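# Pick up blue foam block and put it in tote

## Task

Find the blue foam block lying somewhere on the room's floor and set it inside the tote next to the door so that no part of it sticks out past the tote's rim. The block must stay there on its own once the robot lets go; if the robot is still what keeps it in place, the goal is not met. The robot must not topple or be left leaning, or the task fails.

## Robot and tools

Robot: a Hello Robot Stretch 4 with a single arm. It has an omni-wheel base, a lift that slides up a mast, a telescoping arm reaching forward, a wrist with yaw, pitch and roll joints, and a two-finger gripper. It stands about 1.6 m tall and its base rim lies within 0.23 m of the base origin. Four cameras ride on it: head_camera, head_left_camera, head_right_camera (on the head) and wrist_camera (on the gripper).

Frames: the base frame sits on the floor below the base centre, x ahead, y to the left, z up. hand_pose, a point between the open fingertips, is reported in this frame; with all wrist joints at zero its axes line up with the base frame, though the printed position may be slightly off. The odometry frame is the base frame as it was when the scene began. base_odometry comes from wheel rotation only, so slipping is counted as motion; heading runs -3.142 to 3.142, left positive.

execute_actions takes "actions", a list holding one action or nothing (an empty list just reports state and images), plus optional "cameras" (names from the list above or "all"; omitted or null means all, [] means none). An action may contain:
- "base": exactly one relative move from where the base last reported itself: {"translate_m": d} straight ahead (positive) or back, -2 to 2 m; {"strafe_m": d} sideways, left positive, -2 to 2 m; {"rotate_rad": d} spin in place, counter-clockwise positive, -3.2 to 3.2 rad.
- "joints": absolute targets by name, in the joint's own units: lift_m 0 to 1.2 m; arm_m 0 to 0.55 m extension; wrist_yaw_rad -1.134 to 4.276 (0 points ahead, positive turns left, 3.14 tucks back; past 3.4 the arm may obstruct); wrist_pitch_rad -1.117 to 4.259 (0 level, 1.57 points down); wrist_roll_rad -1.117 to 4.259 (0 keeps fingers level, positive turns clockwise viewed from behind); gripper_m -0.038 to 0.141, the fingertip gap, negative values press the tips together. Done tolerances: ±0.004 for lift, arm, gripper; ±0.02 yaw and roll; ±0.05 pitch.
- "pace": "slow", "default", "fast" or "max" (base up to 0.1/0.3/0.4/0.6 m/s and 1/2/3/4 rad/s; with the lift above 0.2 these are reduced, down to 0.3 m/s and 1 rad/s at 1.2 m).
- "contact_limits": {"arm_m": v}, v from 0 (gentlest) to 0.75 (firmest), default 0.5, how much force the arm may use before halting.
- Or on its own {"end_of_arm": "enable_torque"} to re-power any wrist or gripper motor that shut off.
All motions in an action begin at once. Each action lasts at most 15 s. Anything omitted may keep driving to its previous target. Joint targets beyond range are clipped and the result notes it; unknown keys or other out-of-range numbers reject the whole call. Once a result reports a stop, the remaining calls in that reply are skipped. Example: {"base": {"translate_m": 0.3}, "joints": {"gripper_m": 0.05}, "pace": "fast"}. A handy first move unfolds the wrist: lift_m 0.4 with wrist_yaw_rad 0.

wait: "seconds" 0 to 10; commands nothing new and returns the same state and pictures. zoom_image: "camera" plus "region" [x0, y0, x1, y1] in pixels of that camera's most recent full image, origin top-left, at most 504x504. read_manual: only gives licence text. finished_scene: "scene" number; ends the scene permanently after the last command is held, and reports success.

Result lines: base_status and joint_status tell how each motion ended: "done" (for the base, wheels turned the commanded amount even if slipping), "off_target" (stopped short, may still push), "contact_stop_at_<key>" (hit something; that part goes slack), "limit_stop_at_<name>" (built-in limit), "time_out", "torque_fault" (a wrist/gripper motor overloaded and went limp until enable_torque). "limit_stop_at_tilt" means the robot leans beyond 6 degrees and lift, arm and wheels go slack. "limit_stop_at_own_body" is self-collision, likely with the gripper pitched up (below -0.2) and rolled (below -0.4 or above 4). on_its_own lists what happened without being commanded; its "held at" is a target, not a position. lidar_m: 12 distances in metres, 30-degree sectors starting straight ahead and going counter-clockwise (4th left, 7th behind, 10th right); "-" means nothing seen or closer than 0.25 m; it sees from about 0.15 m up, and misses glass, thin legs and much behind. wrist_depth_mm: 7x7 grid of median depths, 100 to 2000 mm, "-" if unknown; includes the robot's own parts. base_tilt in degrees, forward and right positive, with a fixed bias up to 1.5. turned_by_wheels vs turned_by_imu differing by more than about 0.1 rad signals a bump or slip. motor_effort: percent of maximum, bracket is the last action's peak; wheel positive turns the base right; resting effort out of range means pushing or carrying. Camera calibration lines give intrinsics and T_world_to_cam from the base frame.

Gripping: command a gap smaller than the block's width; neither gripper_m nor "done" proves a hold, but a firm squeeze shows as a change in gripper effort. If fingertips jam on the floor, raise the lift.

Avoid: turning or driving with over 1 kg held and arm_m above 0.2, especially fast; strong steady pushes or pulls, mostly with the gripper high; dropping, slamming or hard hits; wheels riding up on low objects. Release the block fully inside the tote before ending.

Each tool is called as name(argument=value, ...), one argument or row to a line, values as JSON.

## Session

execute_actions(
  actions=[],
)

Scene clock: 0.00 s.
base_odometry: x=+0.000 y=+0.000 heading=+0.000 (m, m, rad; odometry frame)
turned_by_wheels: +0.000 (rad since the last result)
turned_by_imu: +0.000 (rad since the last result)
base_tilt: forward=+0.1 right=+1.0 (deg)
lidar_m: 0.89 0.92 1.26 1.33 1.16 0.81 0.76 0.79 1.10 1.58 1.37 0.96
base_status: not commanded
joint_positions: lift_m=+0.243 arm_m=-0.001 wrist_yaw_rad=+3.101 wrist_pitch_rad=+0.021 wrist_roll_rad=+0.016 gripper_m=+0.057
joint_status: not commanded
motor_effort: lift_m=+18 arm_m=+0 wrist_yaw_rad=-1 wrist_pitch_rad=-6 wrist_roll_rad=+0 gripper_m=-4 wheel_0=-1 wheel_1=-1 wheel_2=+1 (%)
hand_pose: x=-0.1148 y=+0.0991 z=+0.4154 quat_wxyz=(+0.021, -0.010, +0.008, +1.000) (m; base frame)
wrist_depth_mm: - 142 931 946 960 991 991 / - 133 891 931 960 976 991 / - 133 197 931 960 960 976 / 120 140 276 931 946 946 960 / 866 878 917 917 946 976 976 / 878 878 210 917 213 946 960 / 866 878 891 149 917 960 960
pictures: head_camera, head_left_camera, head_right_camera, wrist_camera
camera_calibration (this result's frames):
wrist_camera: T_world_to_cam=[[0.0221447, 0.999316, 0.0296104, -0.109707], [-0.00408324, 0.0297079, -0.99955, 0.471014], [-0.999746, 0.0220138, 0.00473832, 0.103561], [0, 0, 0, 1]] pos_world=[0.107887, 0.0933592, 0.47356]
Images, in order (width x height): head_camera 420x560, head_left_camera 420x672, head_right_camera 420x672, wrist_camera 616x392.

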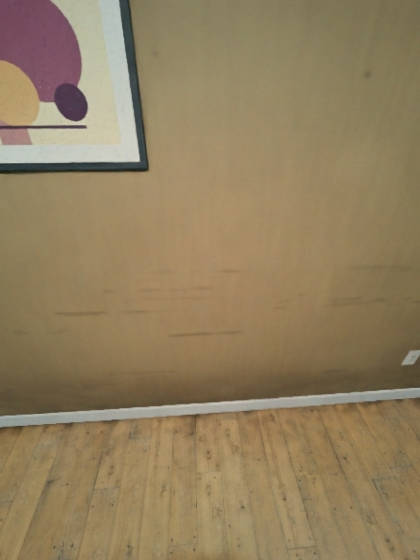

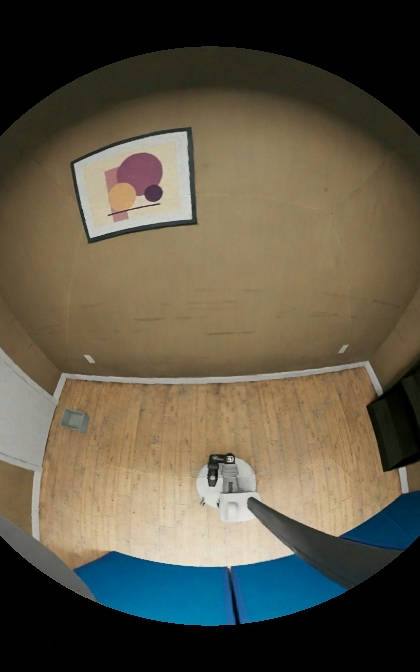

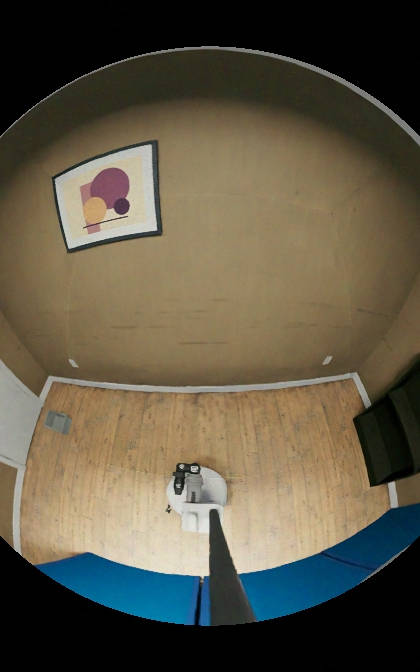

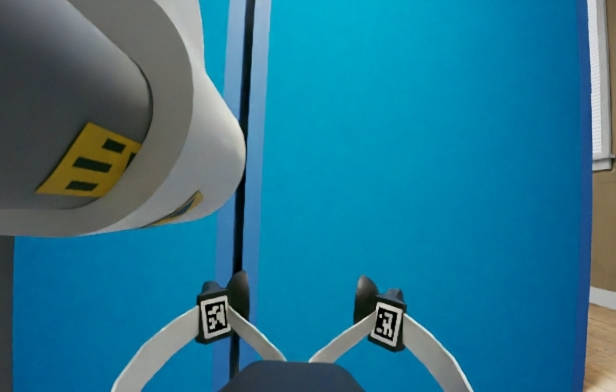

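execute_actions(
  actions=[
    {"base":{"rotate_rad":1.98},"pace":"max"},
  ],
  cameras=["head_camera"],
)

execute_actions(
  actions=[
    {"base":{"translate_m":1.4},"pace":"max"},
  ],
  cameras=[],
)

execute_actions(
  actions=[
    {"base":{"rotate_rad":1.22},"pace":"max"},
  ],
  cameras=["head_camera","head_left_camera"],
)

Scene clock: 3.37 s.
base_odometry: x=+0.000 y=+0.000 heading=+1.980 (m, m, rad; odometry frame)
turned_by_wheels: +1.980 (rad since the last result)
turned_by_imu: +1.962 (rad since the last result)
base_tilt: forward=+0.1 right=+0.8 (deg)
lidar_m: 1.84 0.85 0.76 0.78 0.99 1.56 1.56 1.01 0.90 0.93 1.15 1.32
base_status: done
joint_positions: lift_m=+0.243 arm_m=-0.001 wrist_yaw_rad=+3.101 wrist_pitch_rad=+0.021 wrist_roll_rad=+0.016 gripper_m=+0.057
joint_status: not commanded
motor_effort: lift_m=+18(18) arm_m=+0(0) wrist_yaw_rad=-1(1) wrist_pitch_rad=-7(7) wrist_roll_rad=+0(0) gripper_m=-2(3) wheel_0=-3(11) wheel_1=+0(7) wheel_2=-1(16) (%)
hand_pose: x=-0.1148 y=+0.0992 z=+0.4154 quat_wxyz=(+0.021, -0.010, +0.008, +1.000) (m; base frame)
wrist_depth_mm: - 141 1863 - 1921 1863 1661 / - 133 1921 - 1921 1756 1756 / - 134 197 - 1921 1808 1708 / 120 140 276 - 1921 1756 1756 / 1078 1366 1983 - 1921 1708 1618 / 1078 1336 211 1708 213 1537 1618 / 1025 1042 1138 149 1118 1229 1255
pictures: head_camera
Images, in order (width x height): head_camera 420x560.

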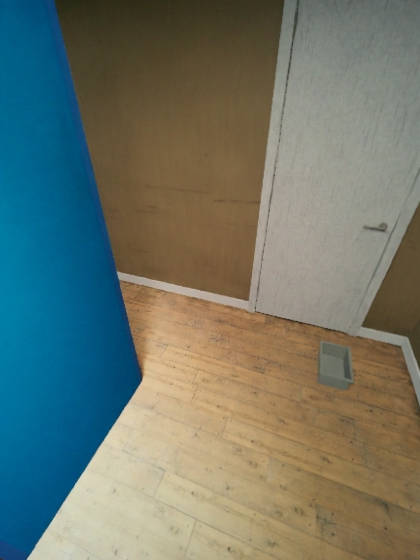

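Scene clock: 7.23 s.
base_odometry: x=-0.557 y=+1.284 heading=+1.980 (m, m, rad; odometry frame)
turned_by_wheels: +0.001 (rad since the last result)
turned_by_imu: -0.006 (rad since the last result)
base_tilt: forward=+0.1 right=+0.9 (deg)
lidar_m: 0.56 0.70 1.33 0.62 0.45 0.70 2.45 1.58 0.83 0.81 0.58 0.55
base_status: done
joint_positions: lift_m=+0.243 arm_m=-0.001 wrist_yaw_rad=+3.101 wrist_pitch_rad=+0.021 wrist_roll_rad=+0.016 gripper_m=+0.057
joint_status: not commanded
motor_effort: lift_m=+18(18) arm_m=-1(1) wrist_yaw_rad=+0(1) wrist_pitch_rad=-8(7) wrist_roll_rad=+0(3) gripper_m=-3(1) wheel_0=+4(9) wheel_1=+2(9) wheel_2=+1(18) (%)
hand_pose: x=-0.1148 y=+0.0992 z=+0.4154 quat_wxyz=(+0.021, -0.010, +0.008, +1.000) (m; base frame)
wrist_depth_mm: - 141 - - - 1537 544 / - 133 - - - 1537 549 / - 134 196 - - 1576 554 / 120 140 277 - - 1537 549 / 1576 - - - - 1464 539 / 1537 1708 210 1921 213 1366 521 / 1098 1042 1138 149 1098 1008 500
pictures: none
No camera images: the call's "cameras" was empty. Leave "cameras" out to get every camera's image.

Scene clock: 8.63 s.
base_odometry: x=-0.557 y=+1.284 heading=-3.083 (m, m, rad; odometry frame)
turned_by_wheels: +1.220 (rad since the last result)
turned_by_imu: +1.209 (rad since the last result)
base_tilt: forward=+0.2 right=+0.9 (deg)
lidar_m: 2.51 0.49 0.45 1.22 1.96 1.46 0.81 0.73 0.58 0.54 0.59 0.84
base_status: done
joint_positions: lift_m=+0.243 arm_m=-0.001 wrist_yaw_rad=+3.101 wrist_pitch_rad=+0.021 wrist_roll_rad=+0.016 gripper_m=+0.057
joint_status: not commanded
motor_effort: lift_m=+18(18) arm_m=+0(0) wrist_yaw_rad=+0(1) wrist_pitch_rad=-6(8) wrist_roll_rad=+1(1) gripper_m=-2(3) wheel_0=-3(15) wheel_1=+0(12) wheel_2=-2(14) (%)
hand_pose: x=-0.1148 y=+0.0992 z=+0.4154 quat_wxyz=(+0.021, -0.010, +0.008, +1.000) (m; base frame)
wrist_depth_mm: - 142 1576 1618 1576 1618 1618 / - 133 1576 1576 1618 1576 1576 / - 133 196 1576 1576 1576 1576 / 119 140 276 1576 1576 1576 1576 / 917 1464 1576 1576 1537 1576 1576 / 991 1397 211 1576 213 1576 1537 / 991 1008 931 149 1098 1205 1281
pictures: head_camera, head_left_camera
Images, in order (width x height): head_camera 420x560, head_left_camera 420x672.

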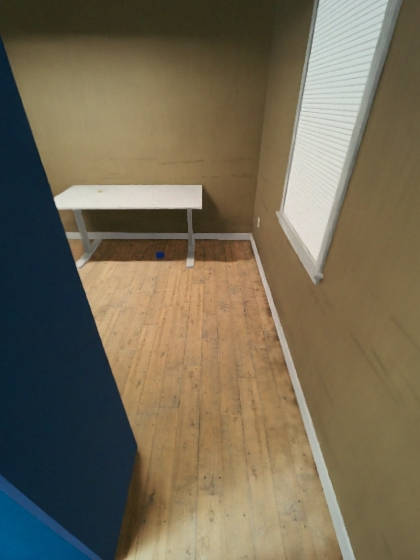

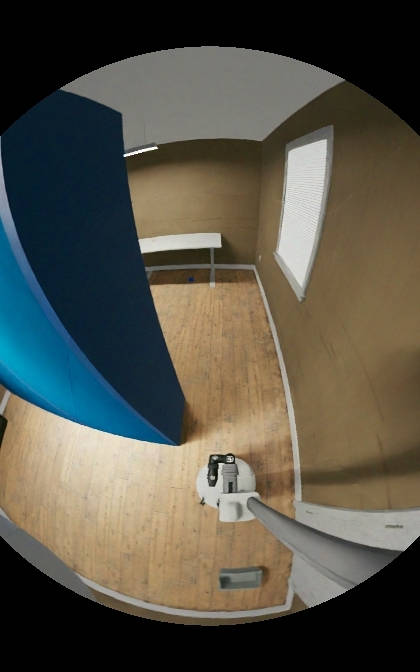

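execute_actions(
  actions=[
    {"base":{"translate_m":2},"joints":{"lift_m":0.4},"pace":"max"},
  ],
  cameras=[],
)

execute_actions(
  actions=[
    {"base":{"strafe_m":0.5},"joints":{"wrist_yaw_rad":0,"wrist_pitch_rad":0.9,"gripper_m":0.14},"pace":"max"},
  ],
  cameras=["head_camera","wrist_camera"],
)

Scene clock: 15.10 s.
base_odometry: x=-2.554 y=+1.167 heading=-3.083 (m, m, rad; odometry frame)
turned_by_wheels: +0.000 (rad since the last result)
turned_by_imu: -0.009 (rad since the last result)
base_tilt: forward=+0.1 right=+0.9 (deg)
lidar_m: 0.50 0.54 0.71 2.30 1.75 1.28 1.38 0.84 0.60 0.57 0.65 0.91
base_status: done
joint_positions: lift_m=+0.400 arm_m=-0.001 wrist_yaw_rad=+3.101 wrist_pitch_rad=+0.021 wrist_roll_rad=+0.016 gripper_m=+0.057
joint_status: all done
motor_effort: lift_m=+20(23) arm_m=+0(0) wrist_yaw_rad=-1(1) wrist_pitch_rad=-7(7) wrist_roll_rad=+2(3) gripper_m=-4(0) wheel_0=+2(14) wheel_1=+0(10) wheel_2=+3(18) (%)
hand_pose: x=-0.1148 y=+0.0991 z=+0.5719 quat_wxyz=(+0.021, -0.010, +0.008, +1.000) (m; base frame)
wrist_depth_mm: - 142 - - 1661 1618 1499 / - 133 - - 1921 1863 1661 / - 134 196 - 1708 1863 1499 / 119 140 273 - 1863 1863 1618 / 1060 1661 - - 1863 1863 1499 / 1098 1661 211 - 213 1863 1618 / 1098 1336 1537 149 1366 1397 1366
pictures: none
No camera images: the call's "cameras" was empty. Leave "cameras" out to get every camera's image.

Scene clock: 17.43 s.
base_odometry: x=-2.524 y=+0.668 heading=-3.083 (m, m, rad; odometry frame)
turned_by_wheels: +0.000 (rad since the last result)
turned_by_imu: -0.001 (rad since the last result)
base_tilt: forward=+0.1 right=+0.8 (deg)
lidar_m: 0.50 0.54 0.74 1.79 1.73 1.27 1.22 1.58 1.15 1.09 1.17 0.52
base_status: done
joint_positions: lift_m=+0.400 arm_m=-0.001 wrist_yaw_rad=+0.000 wrist_pitch_rad=+0.901 wrist_roll_rad=+0.016 gripper_m=+0.140
joint_status: all done
motor_effort: lift_m=+20(20) arm_m=+0(1) wrist_yaw_rad=-2(11) wrist_pitch_rad=-5(3) wrist_roll_rad=+2(1) gripper_m=+1(3) wheel_0=+0(15) wheel_1=-2(16) wheel_2=+0(0) (%)
hand_pose: x=+0.3489 y=-0.0873 z=+0.3518 quat_wxyz=(+0.900, +0.007, +0.436, -0.003) (m; base frame)
wrist_depth_mm: 1118 1098 1098 1098 1078 842 1042 / 991 976 991 1008 991 960 1060 / 854 842 854 854 854 842 878 / 741 741 741 750 759 741 768 / 647 661 661 661 668 647 668 / 585 210 597 603 603 574 603 / 530 535 539 148 544 549 544
pictures: head_camera, wrist_camera
camera_calibration (this result's frames):
wrist_camera: T_world_to_cam=[[0.0352563, -0.999369, 0.00441601, -0.102006], [-0.767097, -0.0298938, -0.640835, 0.549717], [0.640562, 0.0192059, -0.767666, 0.270802], [0, 0, 0, 1]] pos_world=[0.251817, -0.0907093, 0.560614]
Images, in order (width x height): head_camera 420x560, wrist_camera 616x392.

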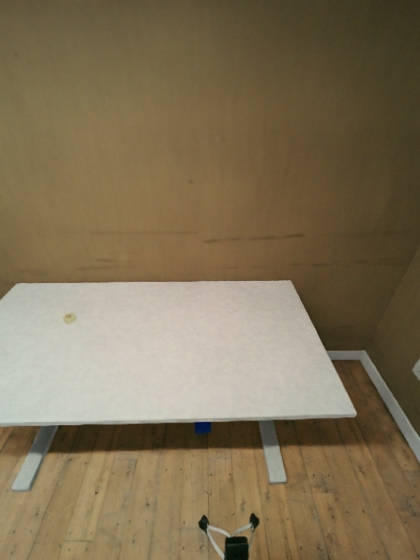

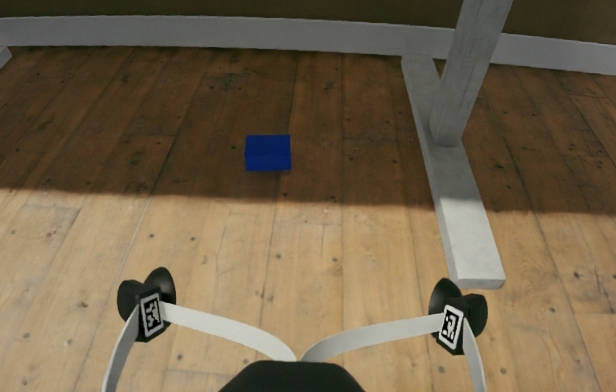

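execute_actions(
  actions=[
    {"base":{"translate_m":0.09},"joints":{"wrist_pitch_rad":1.57,"arm_m":0.48,"wrist_yaw_rad":1.6,"lift_m":0.23},"pace":"max"},
  ],
  cameras=["wrist_camera"],
)

Scene clock: 20.47 s.
base_odometry: x=-2.614 y=+0.663 heading=-3.083 (m, m, rad; odometry frame)
turned_by_wheels: +0.001 (rad since the last result)
turned_by_imu: -0.001 (rad since the last result)
base_tilt: forward=+0.1 right=+0.9 (deg)
lidar_m: 0.40 0.43 0.59 1.78 1.83 1.39 1.31 1.57 1.16 1.10 0.60 0.44
base_status: done
joint_positions: lift_m=+0.230 arm_m=+0.479 wrist_yaw_rad=+1.600 wrist_pitch_rad=+1.570 wrist_roll_rad=+0.016 gripper_m=+0.140
joint_status: all done
motor_effort: lift_m=+16(17) arm_m=+6(7) wrist_yaw_rad=+0(5) wrist_pitch_rad=+0(5) wrist_roll_rad=+0(1) gripper_m=+3(0) wheel_0=+2(11) wheel_1=+1(9) wheel_2=+4(15) (%)
hand_pose: x=+0.7372 y=+0.0028 z=+0.1199 quat_wxyz=(+0.497, -0.503, +0.497, +0.503) (m; base frame)
wrist_depth_mm: 357 355 353 357 351 353 351 / 353 351 353 351 351 347 347 / 351 349 349 347 347 347 349 / 347 347 349 347 343 343 343 / 343 343 342 298 343 342 342 / 342 210 340 296 342 336 338 / 340 338 338 148 338 336 336
pictures: wrist_camera
camera_calibration (this result's frames):
wrist_camera: T_world_to_cam=[[0.99811, 0.0587378, -0.018081, -0.734682], [0.05823, -0.997926, -0.0274388, 0.0223887], [-0.0196552, 0.026334, -0.99946, 0.356768], [0, 0, 0, 1]] pos_world=[0.739002, 0.0561007, 0.343906]
Images, in order (width x height): wrist_camera 616x392.

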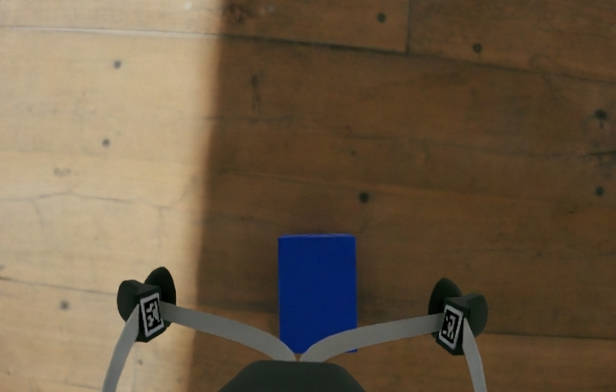

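execute_actions(
  actions=[
    {"joints":{"arm_m":0.489,"lift_m":0.14,"gripper_m":0.09},"pace":"fast"},
  ],
  cameras=[],
)

execute_actions(
  actions=[
    {"joints":{"gripper_m":0.015}},
  ],
  cameras=["wrist_camera"],
)

execute_actions(
  actions=[
    {"base":{"strafe_m":-0.58},"joints":{"lift_m":0.3,"arm_m":0.1},"pace":"max"},
  ],
  cameras=[],
)

execute_actions(
  actions=[
    {"base":{"rotate_rad":3.16},"pace":"max"},
  ],
  cameras=["head_camera"],
)

Scene clock: 24.50 s.
base_odometry: x=-2.614 y=+0.663 heading=-3.083 (m, m, rad; odometry frame)
turned_by_wheels: +0.000 (rad since the last result)
turned_by_imu: -0.001 (rad since the last result)
base_tilt: forward=+0.1 right=+0.8 (deg)
lidar_m: 0.41 0.42 0.60 1.81 1.85 1.37 1.33 1.56 1.13 1.11 0.62 0.43
base_status: not commanded
joint_positions: lift_m=+0.140 arm_m=+0.488 wrist_yaw_rad=+1.600 wrist_pitch_rad=+1.570 wrist_roll_rad=+0.016 gripper_m=+0.090
joint_status: all done
motor_effort: lift_m=+15(15) arm_m=+6(6) wrist_yaw_rad=+1(1) wrist_pitch_rad=+0(1) wrist_roll_rad=+1(0) gripper_m=-1(2) wheel_0=+2(2) wheel_1=+1(1) wheel_2=+4(4) (%)
hand_pose: x=+0.7462 y=+0.0028 z=+0.0300 quat_wxyz=(+0.497, -0.503, +0.497, +0.503) (m; base frame)
wrist_depth_mm: 264 263 262 260 262 260 259 / 260 260 259 259 258 257 257 / 258 257 257 257 256 256 255 / 256 256 256 255 255 254 254 / 254 253 254 208 253 252 252 / 253 251 207 207 207 249 249 / 250 250 250 155 248 248 248
pictures: none
No camera images: the call's "cameras" was empty. Leave "cameras" out to get every camera's image.

Scene clock: 26.07 s.
base_odometry: x=-2.614 y=+0.663 heading=-3.083 (m, m, rad; odometry frame)
turned_by_wheels: +0.000 (rad since the last result)
turned_by_imu: +0.000 (rad since the last result)
base_tilt: forward=+0.2 right=+0.8 (deg)
lidar_m: 0.42 0.44 0.62 1.80 1.85 1.36 1.33 1.55 1.15 1.09 0.60 0.44
base_status: not commanded
joint_positions: lift_m=+0.140 arm_m=+0.488 wrist_yaw_rad=+1.600 wrist_pitch_rad=+1.570 wrist_roll_rad=+0.016 gripper_m=+0.015
joint_status: all done
motor_effort: lift_m=+15(15) arm_m=+6(6) wrist_yaw_rad=+1(1) wrist_pitch_rad=-1(1) wrist_roll_rad=+1(1) gripper_m=-17(19) wheel_0=+2(2) wheel_1=+1(1) wheel_2=+4(3) (%)
hand_pose: x=+0.7462 y=+0.0028 z=+0.0300 quat_wxyz=(+0.497, -0.503, +0.497, +0.503) (m; base frame)
wrist_depth_mm: 263 263 263 262 260 260 259 / 260 260 259 259 259 257 258 / 258 258 257 257 257 256 256 / 256 256 256 256 256 254 253 / 254 254 253 195 253 252 251 / 253 252 193 194 194 250 250 / 250 249 250 192 220 248 248
pictures: wrist_camera
camera_calibration (this result's frames):
wrist_camera: T_world_to_cam=[[0.99811, 0.0587394, -0.018081, -0.745265], [0.0582316, -0.997926, -0.0274388, 0.019398], [-0.0196552, 0.026334, -0.99946, 0.267083], [0, 0, 0, 1]] pos_world=[0.747976, 0.0561008, 0.253996]
Images, in order (width x height): wrist_camera 616x392.

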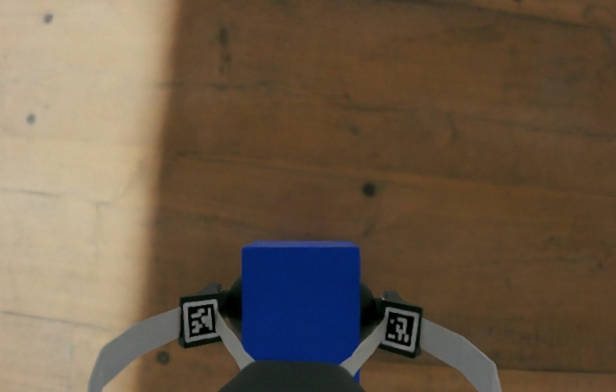

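Scene clock: 28.37 s.
base_odometry: x=-2.649 y=+1.242 heading=-3.082 (m, m, rad; odometry frame)
turned_by_wheels: +0.000 (rad since the last result)
turned_by_imu: +0.001 (rad since the last result)
base_tilt: forward=+0.1 right=+0.8 (deg)
lidar_m: 0.42 0.44 0.60 2.39 1.84 1.42 2.05 0.73 0.51 0.47 0.55 0.78
base_status: done
joint_positions: lift_m=+0.300 arm_m=+0.101 wrist_yaw_rad=+1.600 wrist_pitch_rad=+1.570 wrist_roll_rad=+0.016 gripper_m=+0.015
joint_status: all done
motor_effort: lift_m=+20(26) arm_m=-6(6) wrist_yaw_rad=-1(1) wrist_pitch_rad=-2(0) wrist_roll_rad=+2(2) gripper_m=-15(17) wheel_0=-1(21) wheel_1=+2(19) wheel_2=+0(2) (%)
hand_pose: x=+0.3593 y=+0.0028 z=+0.1896 quat_wxyz=(+0.497, -0.503, +0.496, +0.504) (m; base frame)
wrist_depth_mm: 430 427 430 424 427 424 424 / 315 427 427 424 424 387 384 / 277 421 421 421 421 418 415 / 256 384 415 415 415 415 415 / 233 342 415 195 413 415 410 / 234 301 193 193 194 407 407 / 238 282 407 192 300 407 407
pictures: none
No camera images: the call's "cameras" was empty. Leave "cameras" out to get every camera's image.

Scene clock: 30.50 s.
base_odometry: x=-2.649 y=+1.242 heading=+0.077 (m, m, rad; odometry frame)
turned_by_wheels: +3.160 (rad since the last result)
turned_by_imu: +3.133 (rad since the last result)
base_tilt: forward=+0.2 right=+0.9 (deg)
lidar_m: 1.72 0.68 0.51 0.49 0.58 0.81 0.43 0.44 0.65 2.42 1.79 1.40
base_status: done
joint_positions: lift_m=+0.300 arm_m=+0.101 wrist_yaw_rad=+1.600 wrist_pitch_rad=+1.570 wrist_roll_rad=+0.016 gripper_m=+0.015
joint_status: not commanded
motor_effort: lift_m=+20(20) arm_m=-6(6) wrist_yaw_rad=-1(0) wrist_pitch_rad=+0(3) wrist_roll_rad=+0(1) gripper_m=-20(16) wheel_0=-2(20) wheel_1=-2(10) wheel_2=-1(16) (%)
hand_pose: x=+0.3594 y=+0.0028 z=+0.1896 quat_wxyz=(+0.497, -0.503, +0.496, +0.504) (m; base frame)
wrist_depth_mm: 430 430 430 424 424 424 424 / 327 424 427 424 424 424 421 / 277 421 424 421 418 418 418 / 253 368 415 421 418 415 415 / 233 343 413 195 413 413 413 / 233 301 193 193 194 413 407 / 238 281 410 192 300 404 407
pictures: head_camera
Images, in order (width x height): head_camera 420x560.

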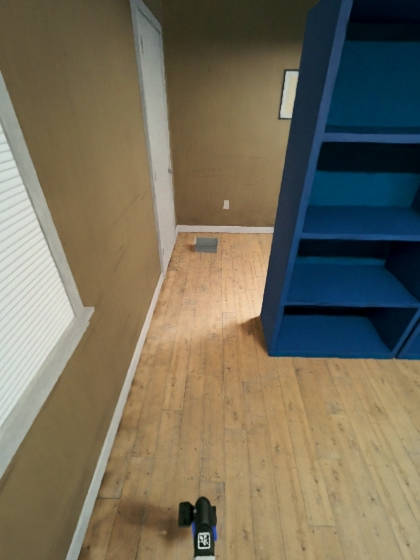

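execute_actions(
  actions=[
    {"base":{"translate_m":2},"joints":{"lift_m":0.33,"arm_m":0.45,"wrist_yaw_rad":0},"pace":"max"},
  ],
  cameras=["head_camera"],
)

execute_actions(
  actions=[
    {"base":{"translate_m":0.37},"pace":"max"},
  ],
  cameras=["head_camera","wrist_camera"],
)

Scene clock: 36.43 s.
base_odometry: x=-0.655 y=+1.397 heading=+0.077 (m, m, rad; odometry frame)
turned_by_wheels: +0.000 (rad since the last result)
turned_by_imu: -0.009 (rad since the last result)
base_tilt: forward=+0.0 right=+0.9 (deg)
lidar_m: 0.91 0.53 0.41 0.41 0.44 0.65 2.30 0.70 0.53 0.93 2.06 1.57
base_status: done
joint_positions: lift_m=+0.330 arm_m=+0.449 wrist_yaw_rad=+0.000 wrist_pitch_rad=+1.570 wrist_roll_rad=+0.016 gripper_m=+0.015
joint_status: all done
motor_effort: lift_m=+21(21) arm_m=+6(7) wrist_yaw_rad=-1(8) wrist_pitch_rad=-1(2) wrist_roll_rad=+1(1) gripper_m=-15(16) wheel_0=+3(11) wheel_1=+2(9) wheel_2=-1(18) (%)
hand_pose: x=+0.6201 y=-0.0874 z=+0.2195 quat_wxyz=(+0.707, +0.005, +0.707, -0.005) (m; base frame)
wrist_depth_mm: 455 455 459 455 455 455 452 / 455 452 452 452 452 455 452 / 449 449 449 445 449 449 449 / 449 442 442 445 445 445 442 / 442 442 442 196 442 442 442 / 442 442 193 193 193 436 439 / 439 436 436 192 314 436 436
pictures: head_camera
Images, in order (width x height): head_camera 420x560.

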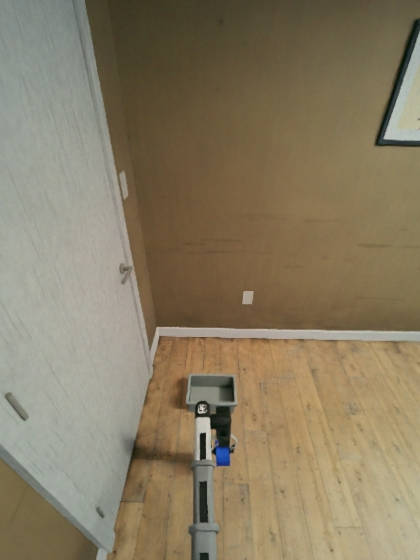

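Scene clock: 38.50 s.
base_odometry: x=-0.286 y=+1.425 heading=+0.078 (m, m, rad; odometry frame)
turned_by_wheels: +0.001 (rad since the last result)
turned_by_imu: -0.002 (rad since the last result)
base_tilt: forward=+0.0 right=+0.9 (deg)
lidar_m: 0.55 0.52 0.38 0.35 0.42 0.60 1.87 0.76 0.86 2.76 1.53 0.57
base_status: done
joint_positions: lift_m=+0.330 arm_m=+0.449 wrist_yaw_rad=+0.000 wrist_pitch_rad=+1.570 wrist_roll_rad=+0.016 gripper_m=+0.015
joint_status: not commanded
motor_effort: lift_m=+21(21) arm_m=+6(6) wrist_yaw_rad=-2(2) wrist_pitch_rad=-1(2) wrist_roll_rad=-1(2) gripper_m=-15(16) wheel_0=+4(8) wheel_1=+1(13) wheel_2=+2(16) (%)
hand_pose: x=+0.6201 y=-0.0874 z=+0.2195 quat_wxyz=(+0.707, +0.005, +0.707, -0.005) (m; base frame)
wrist_depth_mm: 455 459 455 455 452 452 455 / 452 452 452 452 452 452 452 / 452 373 407 445 449 452 449 / 445 379 442 442 415 445 445 / 445 389 439 195 402 442 445 / 442 342 193 193 194 439 439 / 439 320 320 192 255 436 436
pictures: head_camera, wrist_camera
camera_calibration (this result's frames):
wrist_camera: T_world_to_cam=[[0.030453, -0.999373, -0.0180849, -0.103155], [-0.999178, -0.029953, -0.0273042, 0.682232], [0.0267453, 0.0189015, -0.999464, 0.426978], [0, 0, 0, 1]] pos_world=[0.673393, -0.0907263, 0.443511]
Images, in order (width x height): head_camera 420x560, wrist_camera 616x392.

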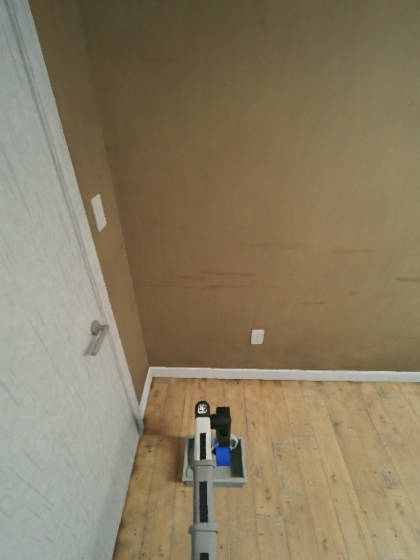

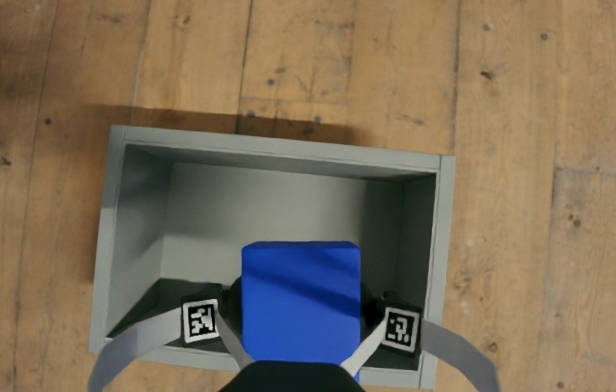

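execute_actions(
  actions=[
    {"base":{"strafe_m":0.027},"joints":{"lift_m":0.144,"arm_m":0.472,"wrist_roll_rad":0.09},"pace":"fast"},
  ],
  cameras=["wrist_camera"],
)

execute_actions(
  actions=[
    {"joints":{"gripper_m":0.085}},
  ],
  cameras=[],
)

execute_actions(
  actions=[
    {"joints":{"lift_m":0.31},"pace":"max"},
  ],
  cameras=["wrist_camera"],
)

Scene clock: 41.17 s.
base_odometry: x=-0.288 y=+1.452 heading=+0.078 (m, m, rad; odometry frame)
turned_by_wheels: +0.000 (rad since the last result)
turned_by_imu: -0.001 (rad since the last result)
base_tilt: forward=+0.2 right=+0.8 (deg)
lidar_m: 0.56 0.48 0.36 0.32 0.39 0.59 1.85 0.76 0.83 2.75 1.53 0.57
base_status: done
joint_positions: lift_m=+0.144 arm_m=+0.471 wrist_yaw_rad=+0.000 wrist_pitch_rad=+1.570 wrist_roll_rad=+0.090 gripper_m=+0.015
joint_status: all done
motor_effort: lift_m=+15(22) arm_m=+6(6) wrist_yaw_rad=-1(2) wrist_pitch_rad=-2(2) wrist_roll_rad=+2(2) gripper_m=-13(17) wheel_0=-1(11) wheel_1=+0(10) wheel_2=+0(2) (%)
hand_pose: x=+0.6420 y=-0.0874 z=+0.0340 quat_wxyz=(+0.707, +0.032, +0.706, -0.032) (m; base frame)
wrist_depth_mm: 266 265 265 265 264 264 264 / 264 264 263 260 263 262 263 / 141 141 140 140 140 140 140 / 205 256 256 256 256 255 202 / 206 254 254 195 255 253 200 / 205 253 193 194 194 252 198 / 204 243 251 192 222 220 -
pictures: wrist_camera
camera_calibration (this result's frames):
wrist_camera: T_world_to_cam=[[-0.0437873, -0.998876, -0.0181367, -0.0594699], [-0.998651, 0.0442703, -0.0271445, 0.705181], [0.0279169, 0.0169236, -0.999467, 0.240022], [0, 0, 0, 1]] pos_world=[0.694924, -0.0946837, 0.257958]
Images, in order (width x height): wrist_camera 616x392.

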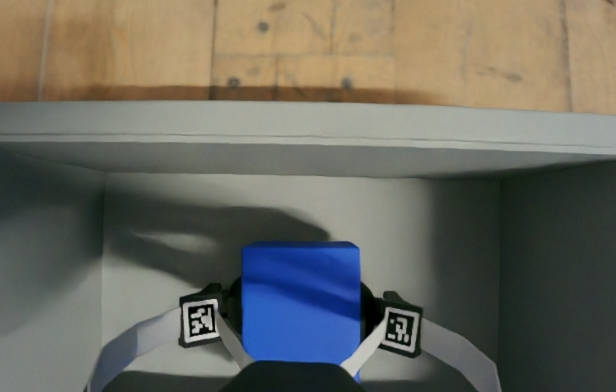

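Scene clock: 42.67 s.
base_odometry: x=-0.288 y=+1.452 heading=+0.078 (m, m, rad; odometry frame)
turned_by_wheels: +0.000 (rad since the last result)
turned_by_imu: +0.000 (rad since the last result)
base_tilt: forward=+0.1 right=+0.7 (deg)
lidar_m: 0.53 0.49 0.36 0.31 0.39 0.57 1.82 0.78 0.83 2.75 1.54 0.58
base_status: not commanded
joint_positions: lift_m=+0.144 arm_m=+0.471 wrist_yaw_rad=+0.000 wrist_pitch_rad=+1.570 wrist_roll_rad=+0.090 gripper_m=+0.085
joint_status: all done
motor_effort: lift_m=+16(14) arm_m=+6(6) wrist_yaw_rad=-1(1) wrist_pitch_rad=-2(2) wrist_roll_rad=+2(2) gripper_m=-1(19) wheel_0=-1(1) wheel_1=+0(0) wheel_2=+0(0) (%)
hand_pose: x=+0.6420 y=-0.0874 z=+0.0340 quat_wxyz=(+0.707, +0.032, +0.706, -0.032) (m; base frame)
wrist_depth_mm: 266 265 265 264 264 264 264 / 264 263 264 263 263 263 263 / 141 140 141 140 140 140 140 / 204 256 257 256 255 255 202 / 205 256 255 210 255 254 201 / 205 253 207 208 209 251 198 / 204 247 252 156 250 241 -
pictures: none
No camera images: the call's "cameras" was empty. Leave "cameras" out to get every camera's image.

Scene clock: 43.77 s.
base_odometry: x=-0.288 y=+1.452 heading=+0.078 (m, m, rad; odometry frame)
turned_by_wheels: +0.000 (rad since the last result)
turned_by_imu: +0.000 (rad since the last result)
base_tilt: forward=+0.1 right=+0.9 (deg)
lidar_m: 0.54 0.49 0.35 0.32 0.40 0.57 1.85 0.79 0.83 2.76 1.55 0.55
base_status: not commanded
joint_positions: lift_m=+0.310 arm_m=+0.471 wrist_yaw_rad=+0.000 wrist_pitch_rad=+1.570 wrist_roll_rad=+0.090 gripper_m=+0.085
joint_status: all done
motor_effort: lift_m=+21(23) arm_m=+6(6) wrist_yaw_rad=-1(1) wrist_pitch_rad=-3(1) wrist_roll_rad=+5(3) gripper_m=-2(2) wheel_0=-1(1) wheel_1=+0(0) wheel_2=+0(0) (%)
hand_pose: x=+0.6420 y=-0.0874 z=+0.1995 quat_wxyz=(+0.707, +0.032, +0.706, -0.032) (m; base frame)
wrist_depth_mm: 436 436 436 433 436 433 433 / 436 433 433 430 433 430 433 / 430 433 430 427 427 427 427 / 421 351 424 424 418 359 424 / 427 351 421 375 421 357 421 / 421 324 206 373 214 353 418 / 421 310 359 156 355 309 415
pictures: wrist_camera
camera_calibration (this result's frames):
wrist_camera: T_world_to_cam=[[-0.0437897, -0.998876, -0.0181383, -0.0564647], [-0.99865, 0.0442733, -0.0271806, 0.7097], [0.0279531, 0.0169235, -0.999466, 0.405459], [0, 0, 0, 1]] pos_world=[0.694936, -0.0946838, 0.423508]
Images, in order (width x height): wrist_camera 616x392.

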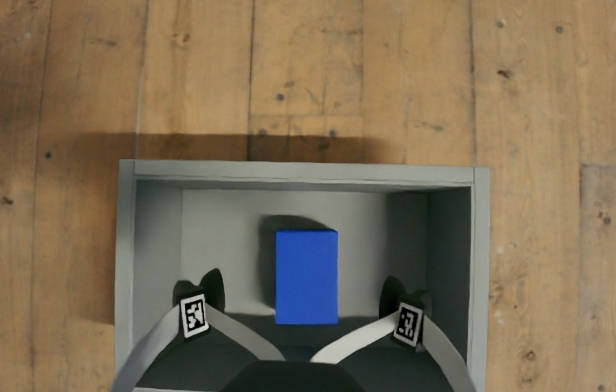

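finished_scene(
  scene=2,
)

The scene is finished: the task was done.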